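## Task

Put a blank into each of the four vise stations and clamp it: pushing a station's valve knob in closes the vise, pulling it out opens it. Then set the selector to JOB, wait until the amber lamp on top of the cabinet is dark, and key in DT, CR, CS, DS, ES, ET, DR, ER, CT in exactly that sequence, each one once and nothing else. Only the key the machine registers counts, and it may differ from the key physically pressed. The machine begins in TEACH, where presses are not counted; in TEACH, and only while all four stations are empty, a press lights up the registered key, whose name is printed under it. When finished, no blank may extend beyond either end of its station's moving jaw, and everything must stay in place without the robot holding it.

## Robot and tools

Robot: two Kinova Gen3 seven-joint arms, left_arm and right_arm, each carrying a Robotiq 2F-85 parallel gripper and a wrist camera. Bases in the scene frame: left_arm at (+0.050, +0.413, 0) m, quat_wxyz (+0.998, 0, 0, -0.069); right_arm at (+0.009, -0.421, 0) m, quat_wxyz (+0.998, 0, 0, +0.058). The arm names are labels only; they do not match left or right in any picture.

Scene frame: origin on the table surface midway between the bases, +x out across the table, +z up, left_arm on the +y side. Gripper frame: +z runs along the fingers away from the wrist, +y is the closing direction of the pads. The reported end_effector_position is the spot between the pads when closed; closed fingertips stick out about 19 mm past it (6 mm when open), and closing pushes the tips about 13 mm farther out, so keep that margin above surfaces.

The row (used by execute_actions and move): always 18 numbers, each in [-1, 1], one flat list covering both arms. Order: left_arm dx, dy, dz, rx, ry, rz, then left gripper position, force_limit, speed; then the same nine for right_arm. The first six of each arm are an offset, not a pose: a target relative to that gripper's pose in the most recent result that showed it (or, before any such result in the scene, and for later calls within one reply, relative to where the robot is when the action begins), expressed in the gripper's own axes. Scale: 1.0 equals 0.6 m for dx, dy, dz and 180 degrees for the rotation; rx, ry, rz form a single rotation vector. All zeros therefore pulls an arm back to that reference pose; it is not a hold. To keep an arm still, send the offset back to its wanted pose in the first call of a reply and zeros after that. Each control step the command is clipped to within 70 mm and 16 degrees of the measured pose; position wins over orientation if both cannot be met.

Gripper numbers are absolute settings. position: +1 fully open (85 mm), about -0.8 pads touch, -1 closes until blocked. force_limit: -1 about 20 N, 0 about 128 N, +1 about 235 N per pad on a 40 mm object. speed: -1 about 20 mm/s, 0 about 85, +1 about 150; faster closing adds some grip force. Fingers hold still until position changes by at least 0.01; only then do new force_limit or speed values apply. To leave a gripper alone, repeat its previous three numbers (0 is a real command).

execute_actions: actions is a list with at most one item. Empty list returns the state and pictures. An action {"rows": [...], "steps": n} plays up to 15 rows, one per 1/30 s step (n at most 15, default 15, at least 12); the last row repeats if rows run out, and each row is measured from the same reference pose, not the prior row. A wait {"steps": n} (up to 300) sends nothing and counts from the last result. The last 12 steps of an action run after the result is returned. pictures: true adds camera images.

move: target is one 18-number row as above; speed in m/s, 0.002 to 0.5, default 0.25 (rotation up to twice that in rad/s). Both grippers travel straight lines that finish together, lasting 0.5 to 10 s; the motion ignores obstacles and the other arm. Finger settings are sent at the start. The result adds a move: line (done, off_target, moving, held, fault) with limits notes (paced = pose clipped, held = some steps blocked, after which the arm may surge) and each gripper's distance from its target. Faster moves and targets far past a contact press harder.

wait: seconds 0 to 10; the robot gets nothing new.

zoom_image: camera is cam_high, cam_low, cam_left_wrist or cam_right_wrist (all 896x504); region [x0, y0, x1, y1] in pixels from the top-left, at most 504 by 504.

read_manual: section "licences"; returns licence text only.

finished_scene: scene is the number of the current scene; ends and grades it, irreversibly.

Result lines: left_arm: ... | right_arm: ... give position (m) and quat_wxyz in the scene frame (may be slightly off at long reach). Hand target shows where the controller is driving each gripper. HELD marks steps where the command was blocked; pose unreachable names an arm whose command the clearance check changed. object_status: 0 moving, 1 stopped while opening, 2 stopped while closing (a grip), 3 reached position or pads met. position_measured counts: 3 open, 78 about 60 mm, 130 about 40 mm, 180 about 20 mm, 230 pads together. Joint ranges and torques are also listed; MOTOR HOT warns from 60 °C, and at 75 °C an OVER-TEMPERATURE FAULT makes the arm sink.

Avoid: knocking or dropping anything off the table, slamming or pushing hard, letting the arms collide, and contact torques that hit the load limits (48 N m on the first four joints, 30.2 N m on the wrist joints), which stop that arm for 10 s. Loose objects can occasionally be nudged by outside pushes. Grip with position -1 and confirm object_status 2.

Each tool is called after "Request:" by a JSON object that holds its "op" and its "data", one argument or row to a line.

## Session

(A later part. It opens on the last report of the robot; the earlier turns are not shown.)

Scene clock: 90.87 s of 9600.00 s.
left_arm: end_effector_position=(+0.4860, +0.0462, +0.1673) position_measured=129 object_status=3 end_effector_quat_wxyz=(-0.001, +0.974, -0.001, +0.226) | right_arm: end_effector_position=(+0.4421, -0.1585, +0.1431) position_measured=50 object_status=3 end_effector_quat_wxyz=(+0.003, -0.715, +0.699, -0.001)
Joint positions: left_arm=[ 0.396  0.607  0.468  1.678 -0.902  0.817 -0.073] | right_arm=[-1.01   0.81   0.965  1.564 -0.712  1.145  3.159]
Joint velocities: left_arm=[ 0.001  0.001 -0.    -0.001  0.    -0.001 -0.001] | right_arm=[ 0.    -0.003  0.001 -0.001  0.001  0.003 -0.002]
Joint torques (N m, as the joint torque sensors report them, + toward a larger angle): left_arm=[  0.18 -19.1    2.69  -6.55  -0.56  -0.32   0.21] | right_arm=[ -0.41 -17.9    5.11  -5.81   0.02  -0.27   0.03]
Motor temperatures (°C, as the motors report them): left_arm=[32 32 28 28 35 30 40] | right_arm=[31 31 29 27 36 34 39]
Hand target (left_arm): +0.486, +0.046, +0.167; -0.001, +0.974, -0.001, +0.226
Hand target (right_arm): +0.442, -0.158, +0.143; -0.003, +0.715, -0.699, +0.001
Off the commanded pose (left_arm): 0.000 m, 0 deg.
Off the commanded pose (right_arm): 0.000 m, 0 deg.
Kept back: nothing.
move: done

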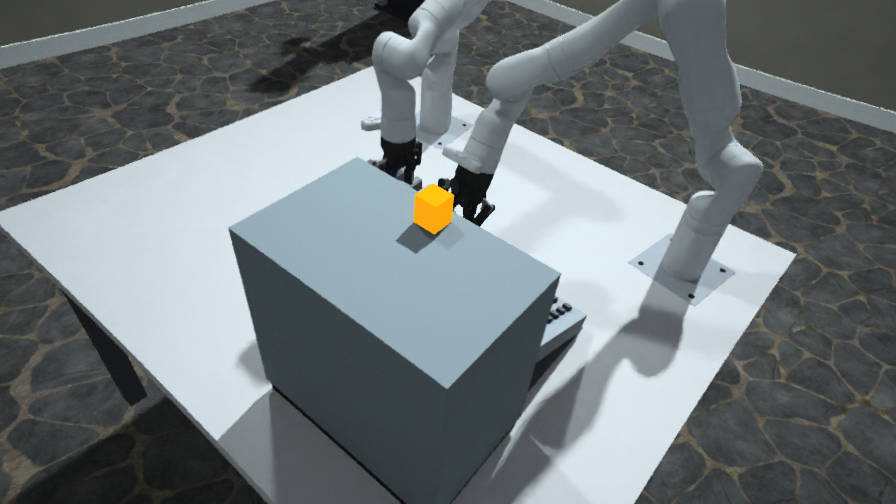

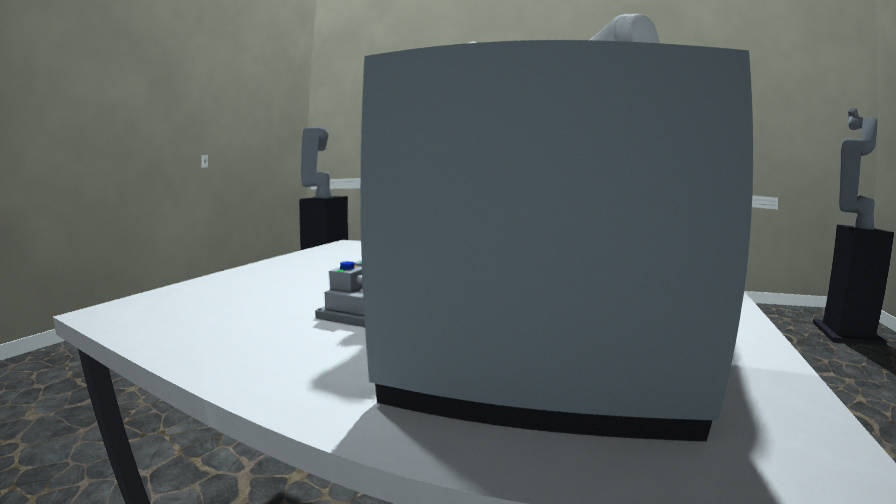

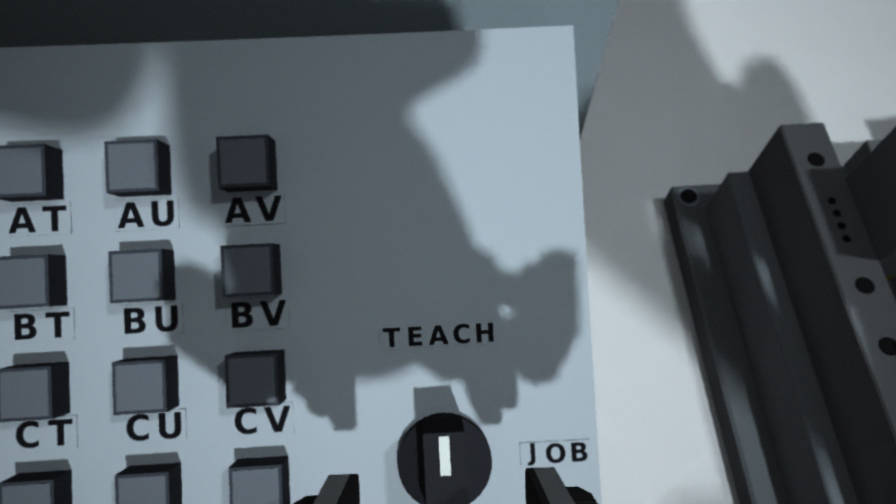

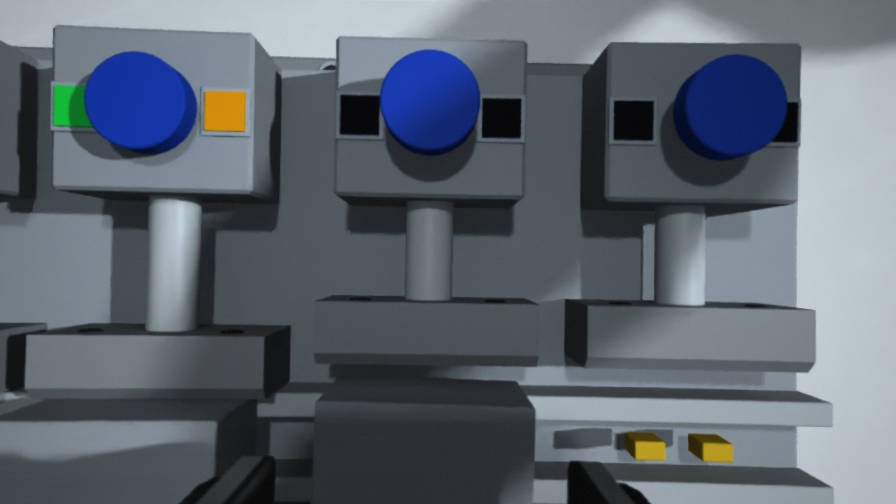

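Request:
{"op": "move", "data": {
  "target": [0,0,0,0,0,0,0,0,0, 0.171,0,0.013,0,0,0,-1,-0.5,0.5],
  "speed": 0.2
}}

Request:
{"op": "move", "data": {
  "target": [0,0,0,0,0,0,0,0,0, 0,0,0.034,0,0,0,-1,-0.5,0.5],
  "speed": 0.03
}}

Request:
{"op": "move", "data": {
  "target": [0,0,0,0,0,0,0,0,0, 0,0,-0.035,0,0,0,-1,-0.5,0.5],
  "speed": 0.1
}}

Scene clock: 92.33 s of 9600.00 s.
left_arm: end_effector_position=(+0.4860, +0.0462, +0.1673) position_measured=129 object_status=3 end_effector_quat_wxyz=(-0.001, +0.974, -0.001, +0.226) | right_arm: end_effector_position=(+0.4451, -0.2609, +0.1354) position_measured=231 object_status=3 end_effector_quat_wxyz=(+0.003, -0.715, +0.699, -0.002)
Joint positions: left_arm=[ 0.396  0.607  0.468  1.678 -0.902  0.817 -0.073] | right_arm=[-0.871  0.742  0.967  1.728 -0.698  1.048  3.389]
Joint velocities: left_arm=[ 0.    -0.    -0.    -0.     0.001  0.     0.001] | right_arm=[ 0.006 -0.003  0.002  0.002 -0.001 -0.001  0.006]
Joint torques (N m, as the joint torque sensors report them, + toward a larger angle): left_arm=[  0.07 -19.09   2.9   -6.59  -0.54  -0.29   0.19] | right_arm=[  0.16 -16.12   4.25  -5.62   0.01  -0.27  -0.2 ]
Motor temperatures (°C, as the motors report them): left_arm=[32 32 28 28 35 30 40] | right_arm=[31 31 29 27 36 34 39]
Hand target (left_arm): +0.486, +0.046, +0.167; -0.001, +0.974, -0.001, +0.226
Hand target (right_arm): +0.445, -0.261, +0.136; -0.003, +0.715, -0.699, +0.002
Off the commanded pose (left_arm): 0.000 m, 0 deg.
Off the commanded pose (right_arm): 0.001 m, 0 deg.
Kept back: nothing.
move: done

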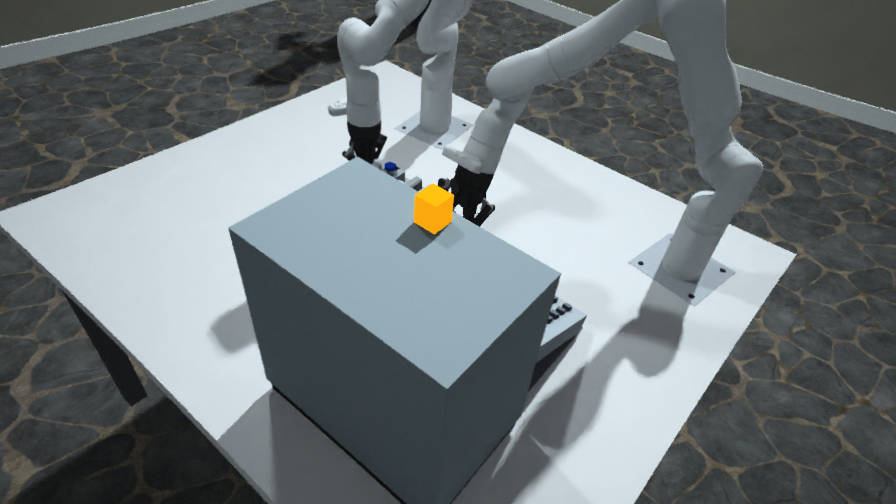

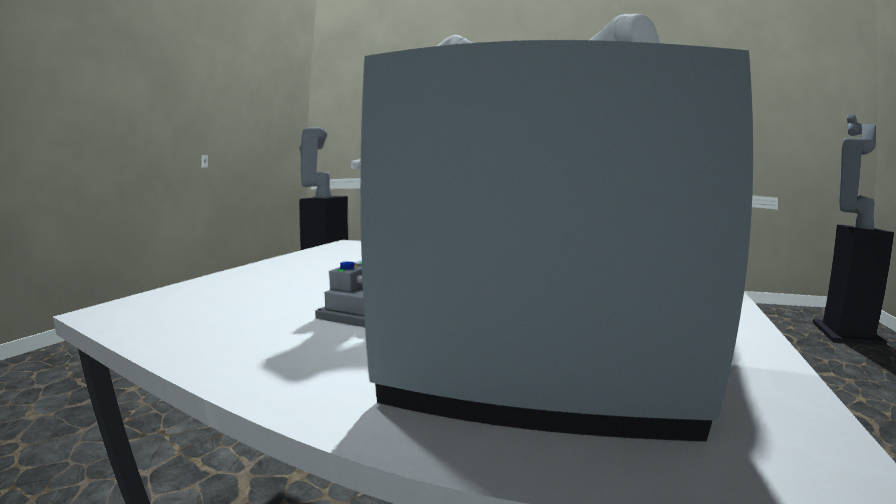

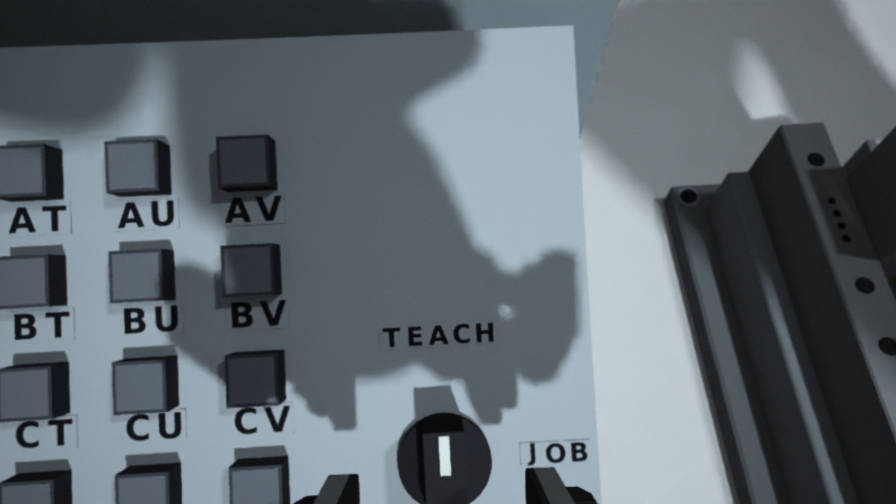

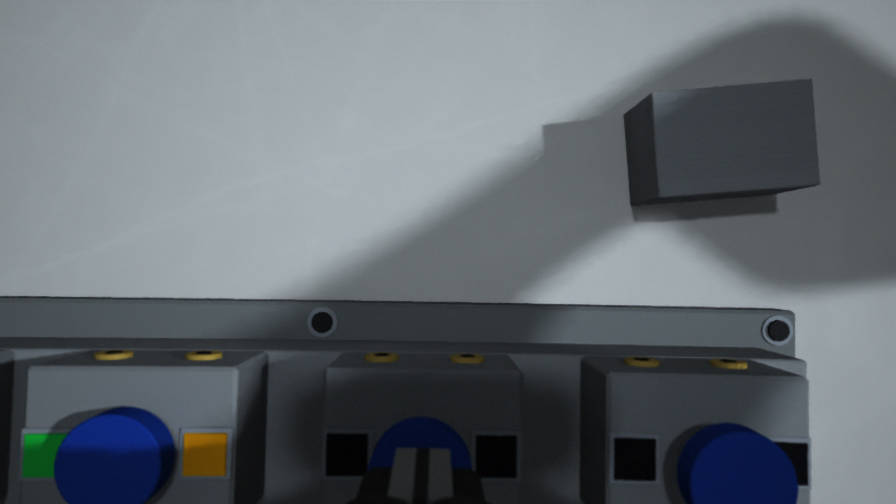

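Scene clock: 93.27 s of 9600.00 s.
left_arm: end_effector_position=(+0.4861, +0.0462, +0.1673) position_measured=129 object_status=3 end_effector_quat_wxyz=(-0.001, +0.974, -0.001, +0.226) | right_arm: end_effector_position=(+0.4452, -0.2610, +0.1176) position_measured=231 object_status=3 end_effector_quat_wxyz=(+0.004, -0.715, +0.699, -0.001)
Joint positions: left_arm=[ 0.396  0.607  0.468  1.678 -0.902  0.817 -0.073] | right_arm=[-0.856  0.766  0.943  1.75  -0.729  1.007  3.414]
Joint velocities: left_arm=[ 0.     0.    -0.001  0.001  0.     0.     0.   ] | right_arm=[ 0.    -0.001  0.001  0.002 -0.003 -0.001  0.003]
Joint torques (N m, as the joint torque sensors report them, + toward a larger angle): left_arm=[  0.09 -19.1    2.74  -6.58  -0.48  -0.32   0.18] | right_arm=[ -0.04 -11.79   2.7   -4.99  -0.41  -1.64   0.07]
Motor temperatures (°C, as the motors report them): left_arm=[32 32 28 28 35 30 40] | right_arm=[31 31 29 27 36 34 39]
Hand target (left_arm): +0.486, +0.046, +0.167; -0.001, +0.974, -0.001, +0.226
Hand target (right_arm): +0.445, -0.261, +0.115; -0.003, +0.715, -0.699, +0.002
Off the commanded pose (left_arm): 0.000 m, 0 deg.
Off the commanded pose (right_arm): 0.003 m, 0 deg.
Kept back: nothing.
move: done

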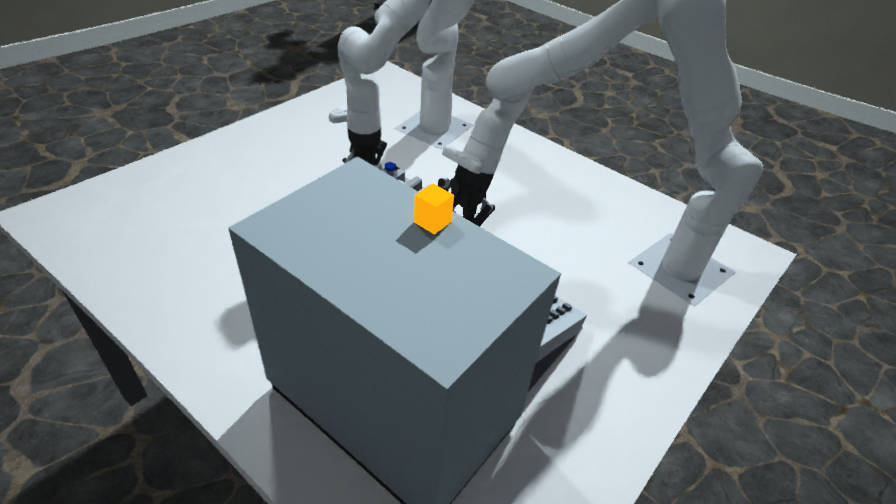

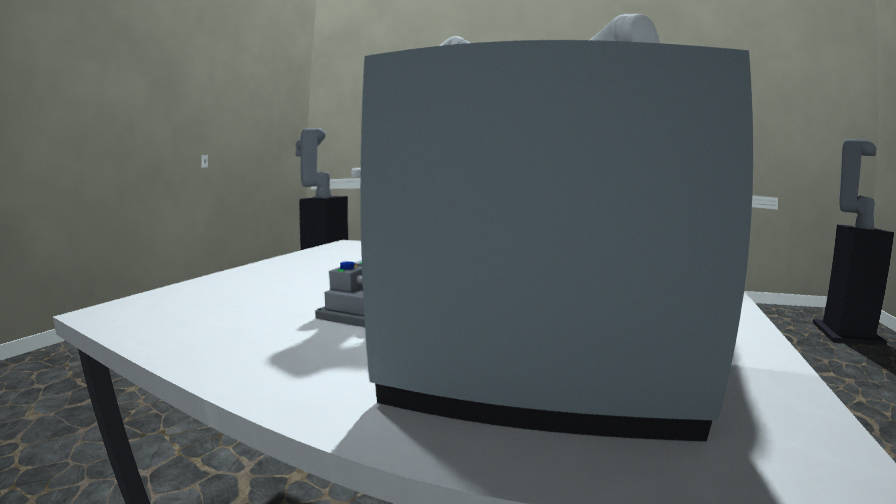

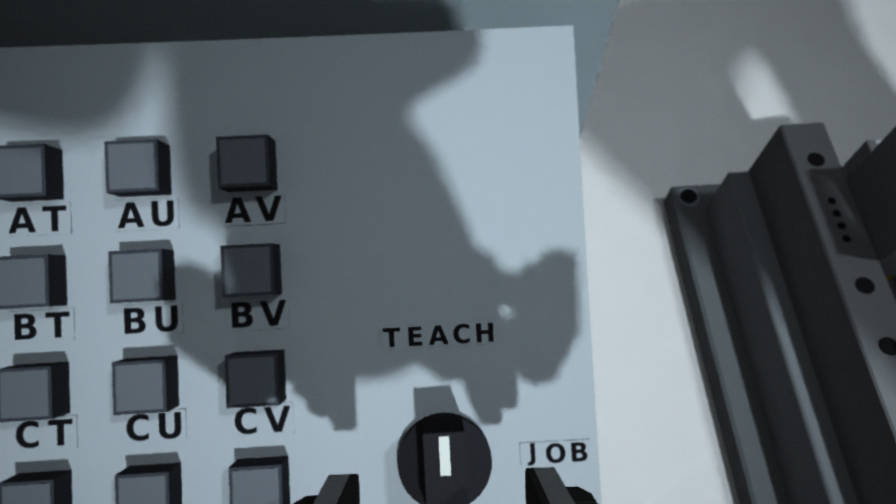

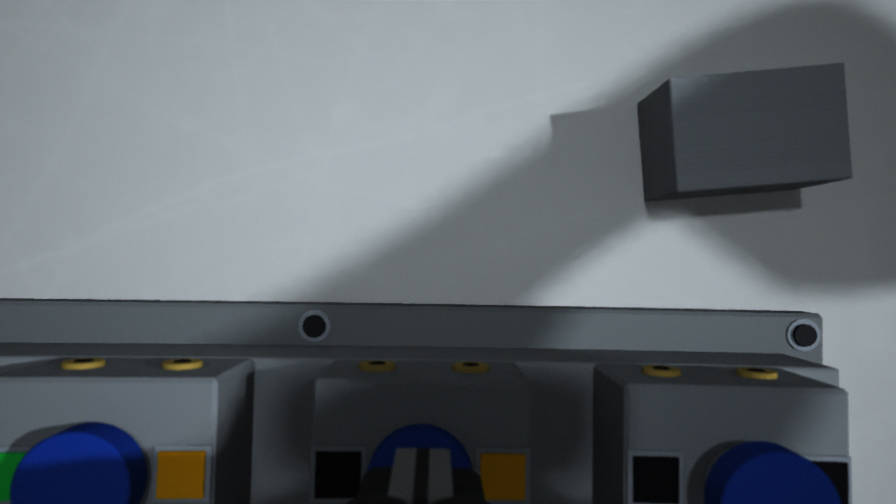

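Scene clock: 94.03 s of 9600.00 s.
left_arm: end_effector_position=(+0.4861, +0.0462, +0.1673) position_measured=129 object_status=3 end_effector_quat_wxyz=(-0.001, +0.974, -0.001, +0.226) | right_arm: end_effector_position=(+0.4451, -0.2611, +0.1384) position_measured=231 object_status=3 end_effector_quat_wxyz=(+0.004, -0.715, +0.699, -0.001)
Joint positions: left_arm=[ 0.396  0.607  0.468  1.678 -0.902  0.817 -0.073] | right_arm=[-0.872  0.736  0.971  1.727 -0.695  1.053  3.388]
Joint velocities: left_arm=[ 0.001  0.    -0.     0.    -0.     0.001  0.   ] | right_arm=[-0.002 -0.002  0.001 -0.001  0.001  0.003 -0.002]
Joint torques (N m, as the joint torque sensors report them, + toward a larger angle): left_arm=[  0.05 -19.14   2.67  -6.5   -0.54  -0.32   0.21] | right_arm=[ -0.17 -15.92   4.54  -5.78   0.    -0.41   0.12]
Motor temperatures (°C, as the motors report them): left_arm=[32 32 28 28 35 30 40] | right_arm=[31 31 29 27 36 34 39]
Hand target (left_arm): +0.486, +0.046, +0.167; -0.001, +0.974, -0.001, +0.226
Hand target (right_arm): +0.445, -0.261, +0.139; -0.004, +0.715, -0.699, +0.001
Off the commanded pose (left_arm): 0.000 m, 0 deg.
Off the commanded pose (right_arm): 0.000 m, 0 deg.
Kept back: nothing.
move: done

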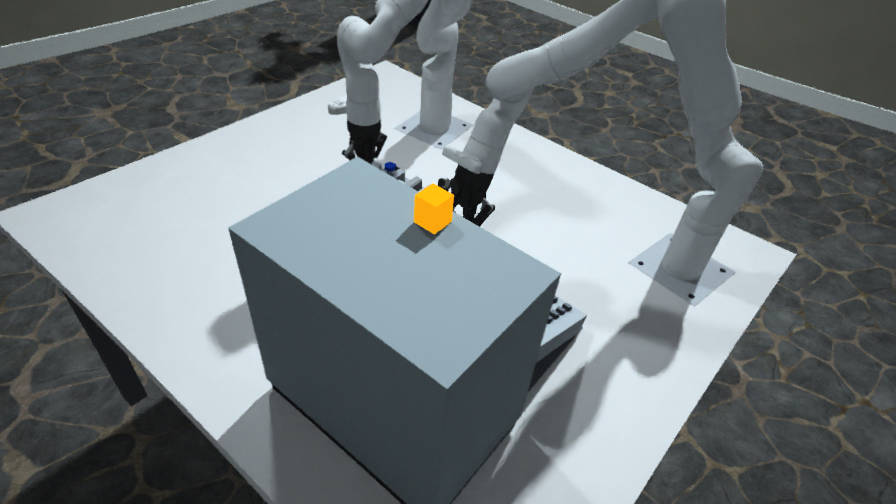

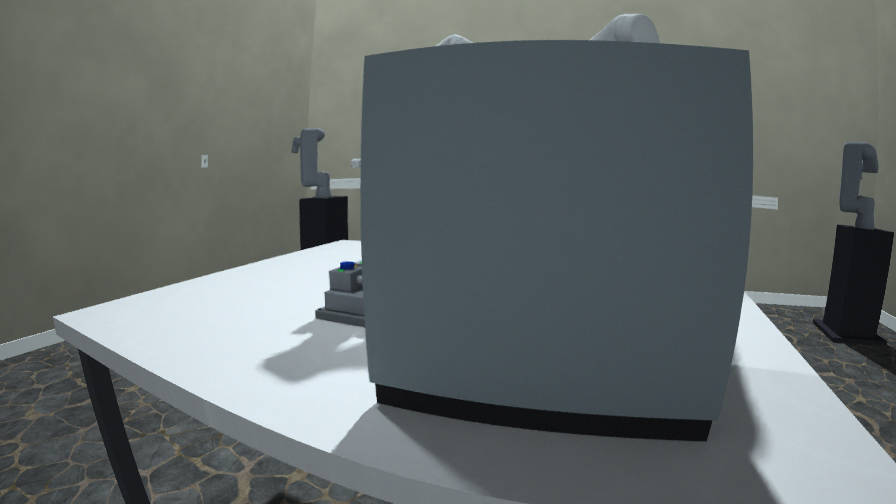

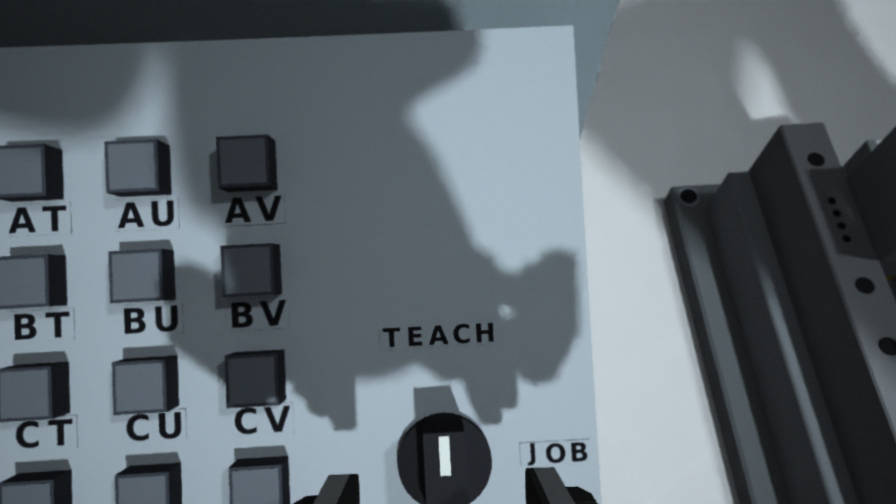

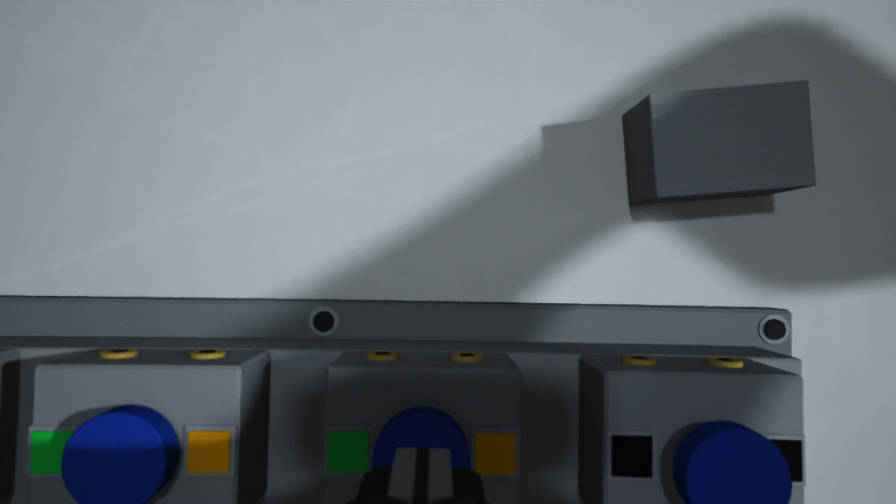

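Request:
{"op": "move", "data": {
  "target": [0,0,0,0,0,0,0,0,0, 0.173,0.190,0,0,0,-0.031,0.8,-0.5,0],
  "speed": 0.25
}}

Request:
{"op": "move", "data": {
  "target": [0,0,0,0,0,0,0,0,0, 0,0,0.09,0,0,0,0.8,-0.5,0],
  "speed": 0.2
}}

Scene clock: 95.67 s of 9600.00 s.
left_arm: end_effector_position=(+0.4861, +0.0462, +0.1673) position_measured=129 object_status=3 end_effector_quat_wxyz=(-0.001, +0.974, -0.001, +0.226) | right_arm: end_effector_position=(+0.3341, -0.3682, +0.1376) position_measured=28 object_status=0 end_effector_quat_wxyz=(-0.004, +0.748, -0.663, +0.002)
Joint positions: left_arm=[ 0.396  0.607  0.468  1.678 -0.902  0.817 -0.073] | right_arm=[-0.893  0.482  1.063  2.162 -0.593  0.817  3.691]
Joint velocities: left_arm=[-0.001 -0.     0.    -0.     0.     0.001  0.   ] | right_arm=[-0.001 -0.005  0.002  0.001  0.001 -0.001  0.002]
Joint torques (N m, as the joint torque sensors report them, + toward a larger angle): left_arm=[  0.05 -19.15   2.73  -6.62  -0.48  -0.3    0.2 ] | right_arm=[-0.07 -9.99  2.58 -5.08  0.12 -0.11  0.02]
Motor temperatures (°C, as the motors report them): left_arm=[32 32 28 28 35 30 40] | right_arm=[31 31 29 27 36 34 39]
Hand target (left_arm): +0.486, +0.046, +0.167; -0.001, +0.974, -0.001, +0.226
Hand target (right_arm): +0.334, -0.368, +0.138; -0.004, +0.748, -0.663, +0.002
Off the commanded pose (left_arm): 0.000 m, 0 deg.
Off the commanded pose (right_arm): 0.001 m, 0 deg.
Kept back: nothing.
move: done

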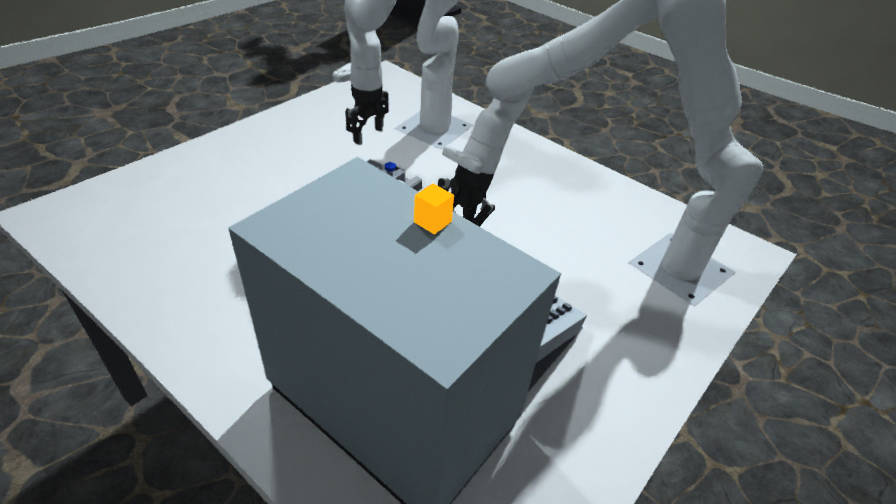

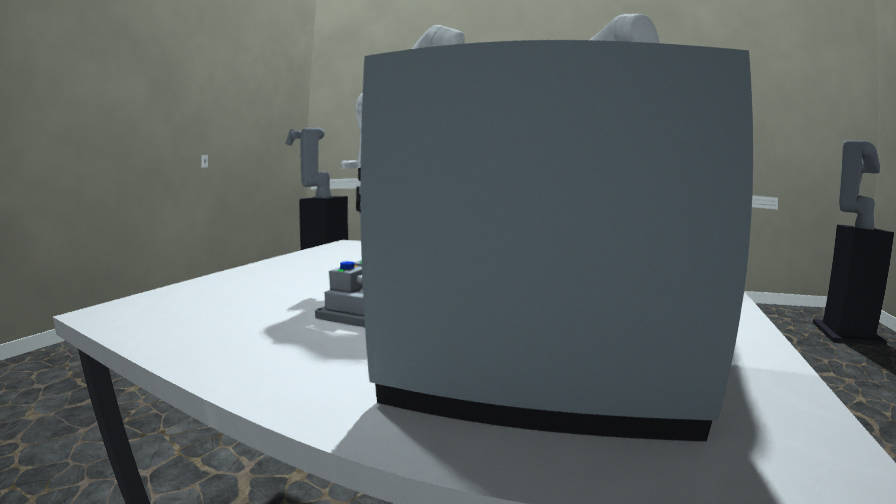

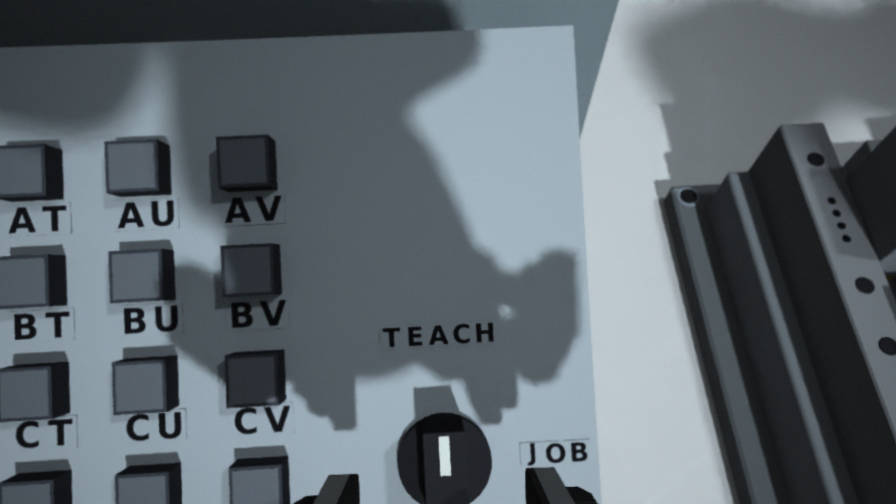

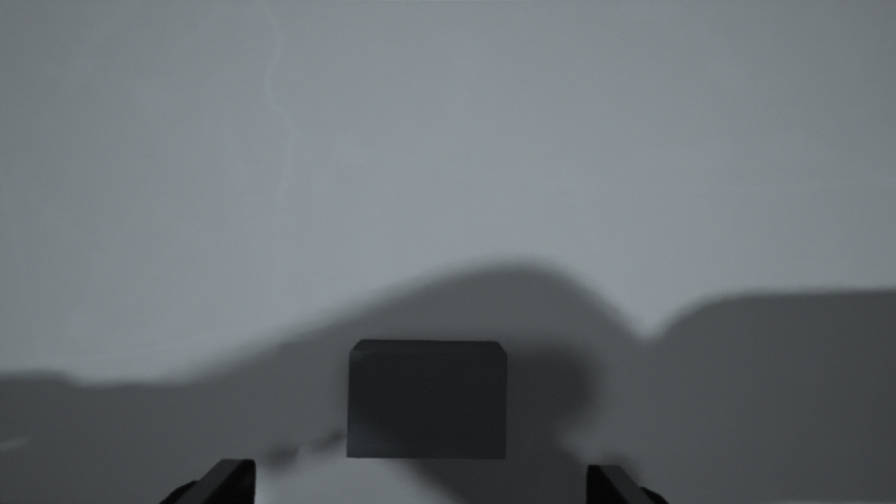

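Scene clock: 96.57 s of 9600.00 s.
left_arm: end_effector_position=(+0.4861, +0.0462, +0.1673) position_measured=129 object_status=3 end_effector_quat_wxyz=(-0.001, +0.974, -0.001, +0.226) | right_arm: end_effector_position=(+0.3345, -0.3679, +0.0837) position_measured=28 object_status=3 end_effector_quat_wxyz=(-0.004, +0.748, -0.663, +0.002)
Joint positions: left_arm=[ 0.396  0.607  0.468  1.678 -0.902  0.817 -0.073] | right_arm=[-0.758  0.588  0.898  2.226 -0.778  0.67   3.849]
Joint velocities: left_arm=[-0.001  0.    -0.     0.    -0.     0.001  0.   ] | right_arm=[ 0.01   0.004 -0.003  0.002 -0.005 -0.003  0.007]
Joint torques (N m, as the joint torque sensors report them, + toward a larger angle): left_arm=[  0.08 -19.05   2.64  -6.39  -0.57  -0.27   0.18] | right_arm=[ -0.16 -11.69   2.37  -3.45  -0.27  -0.25  -0.04]
Motor temperatures (°C, as the motors report them): left_arm=[32 32 28 28 35 30 40] | right_arm=[31 31 29 27 36 34 39]
Hand target (left_arm): +0.486, +0.046, +0.167; -0.001, +0.974, -0.001, +0.226
Hand target (right_arm): +0.335, -0.368, +0.084; -0.004, +0.748, -0.664, +0.002
Off the commanded pose (left_arm): 0.000 m, 0 deg.
Off the commanded pose (right_arm): 0.000 m, 0 deg.
Kept back: nothing.
move: done

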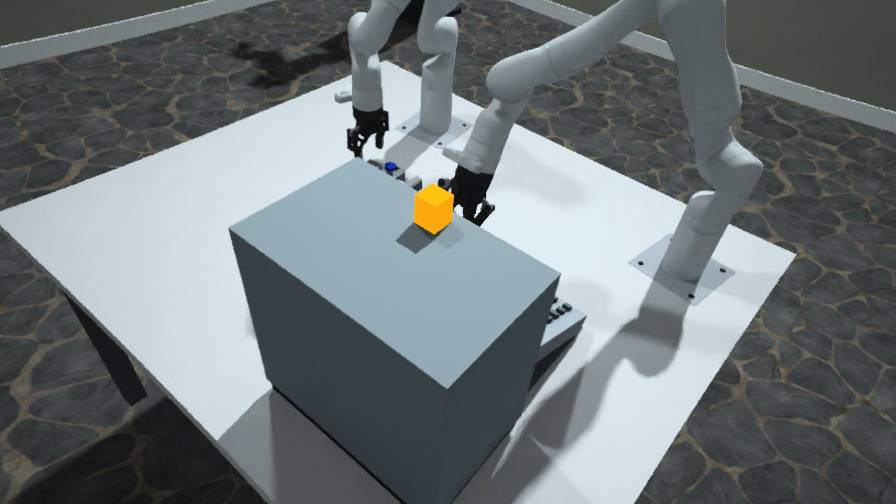

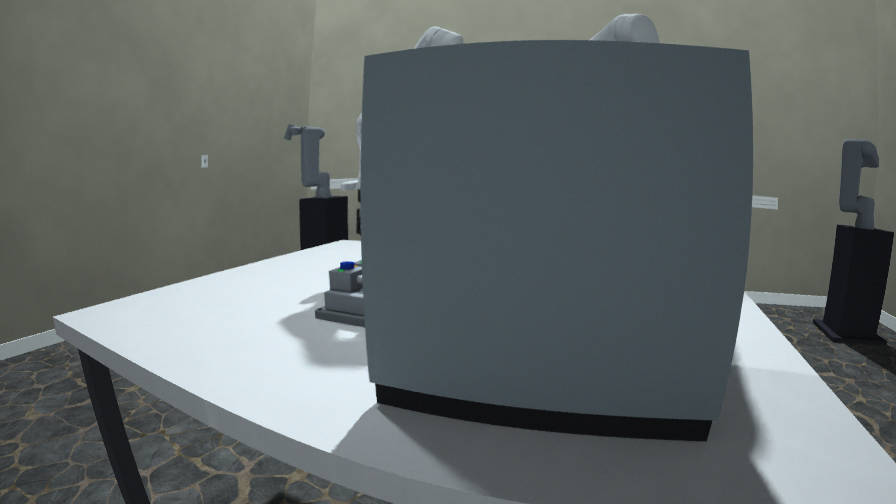

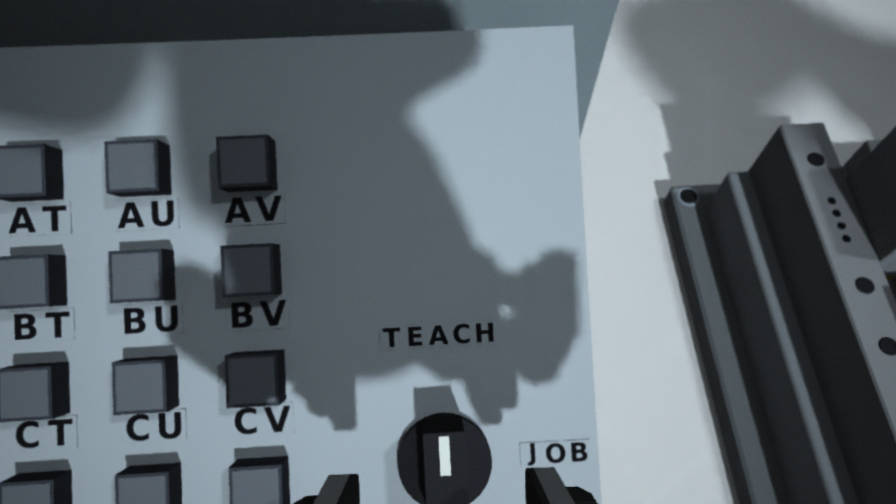

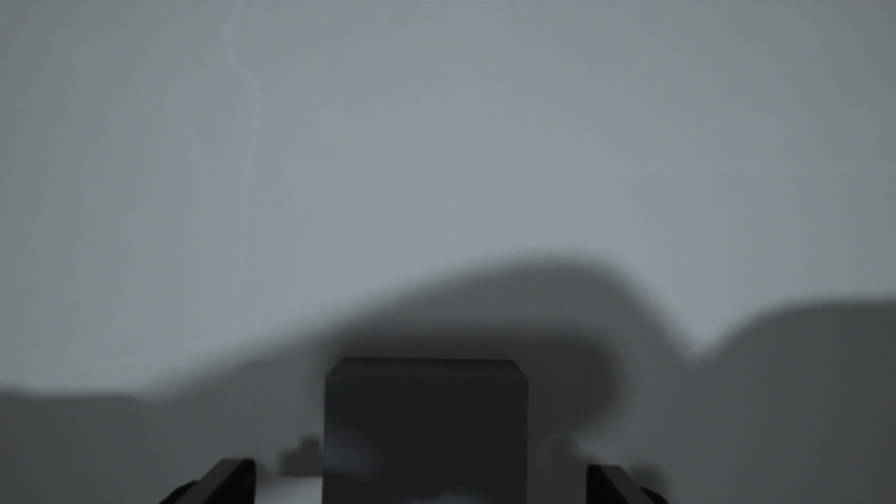

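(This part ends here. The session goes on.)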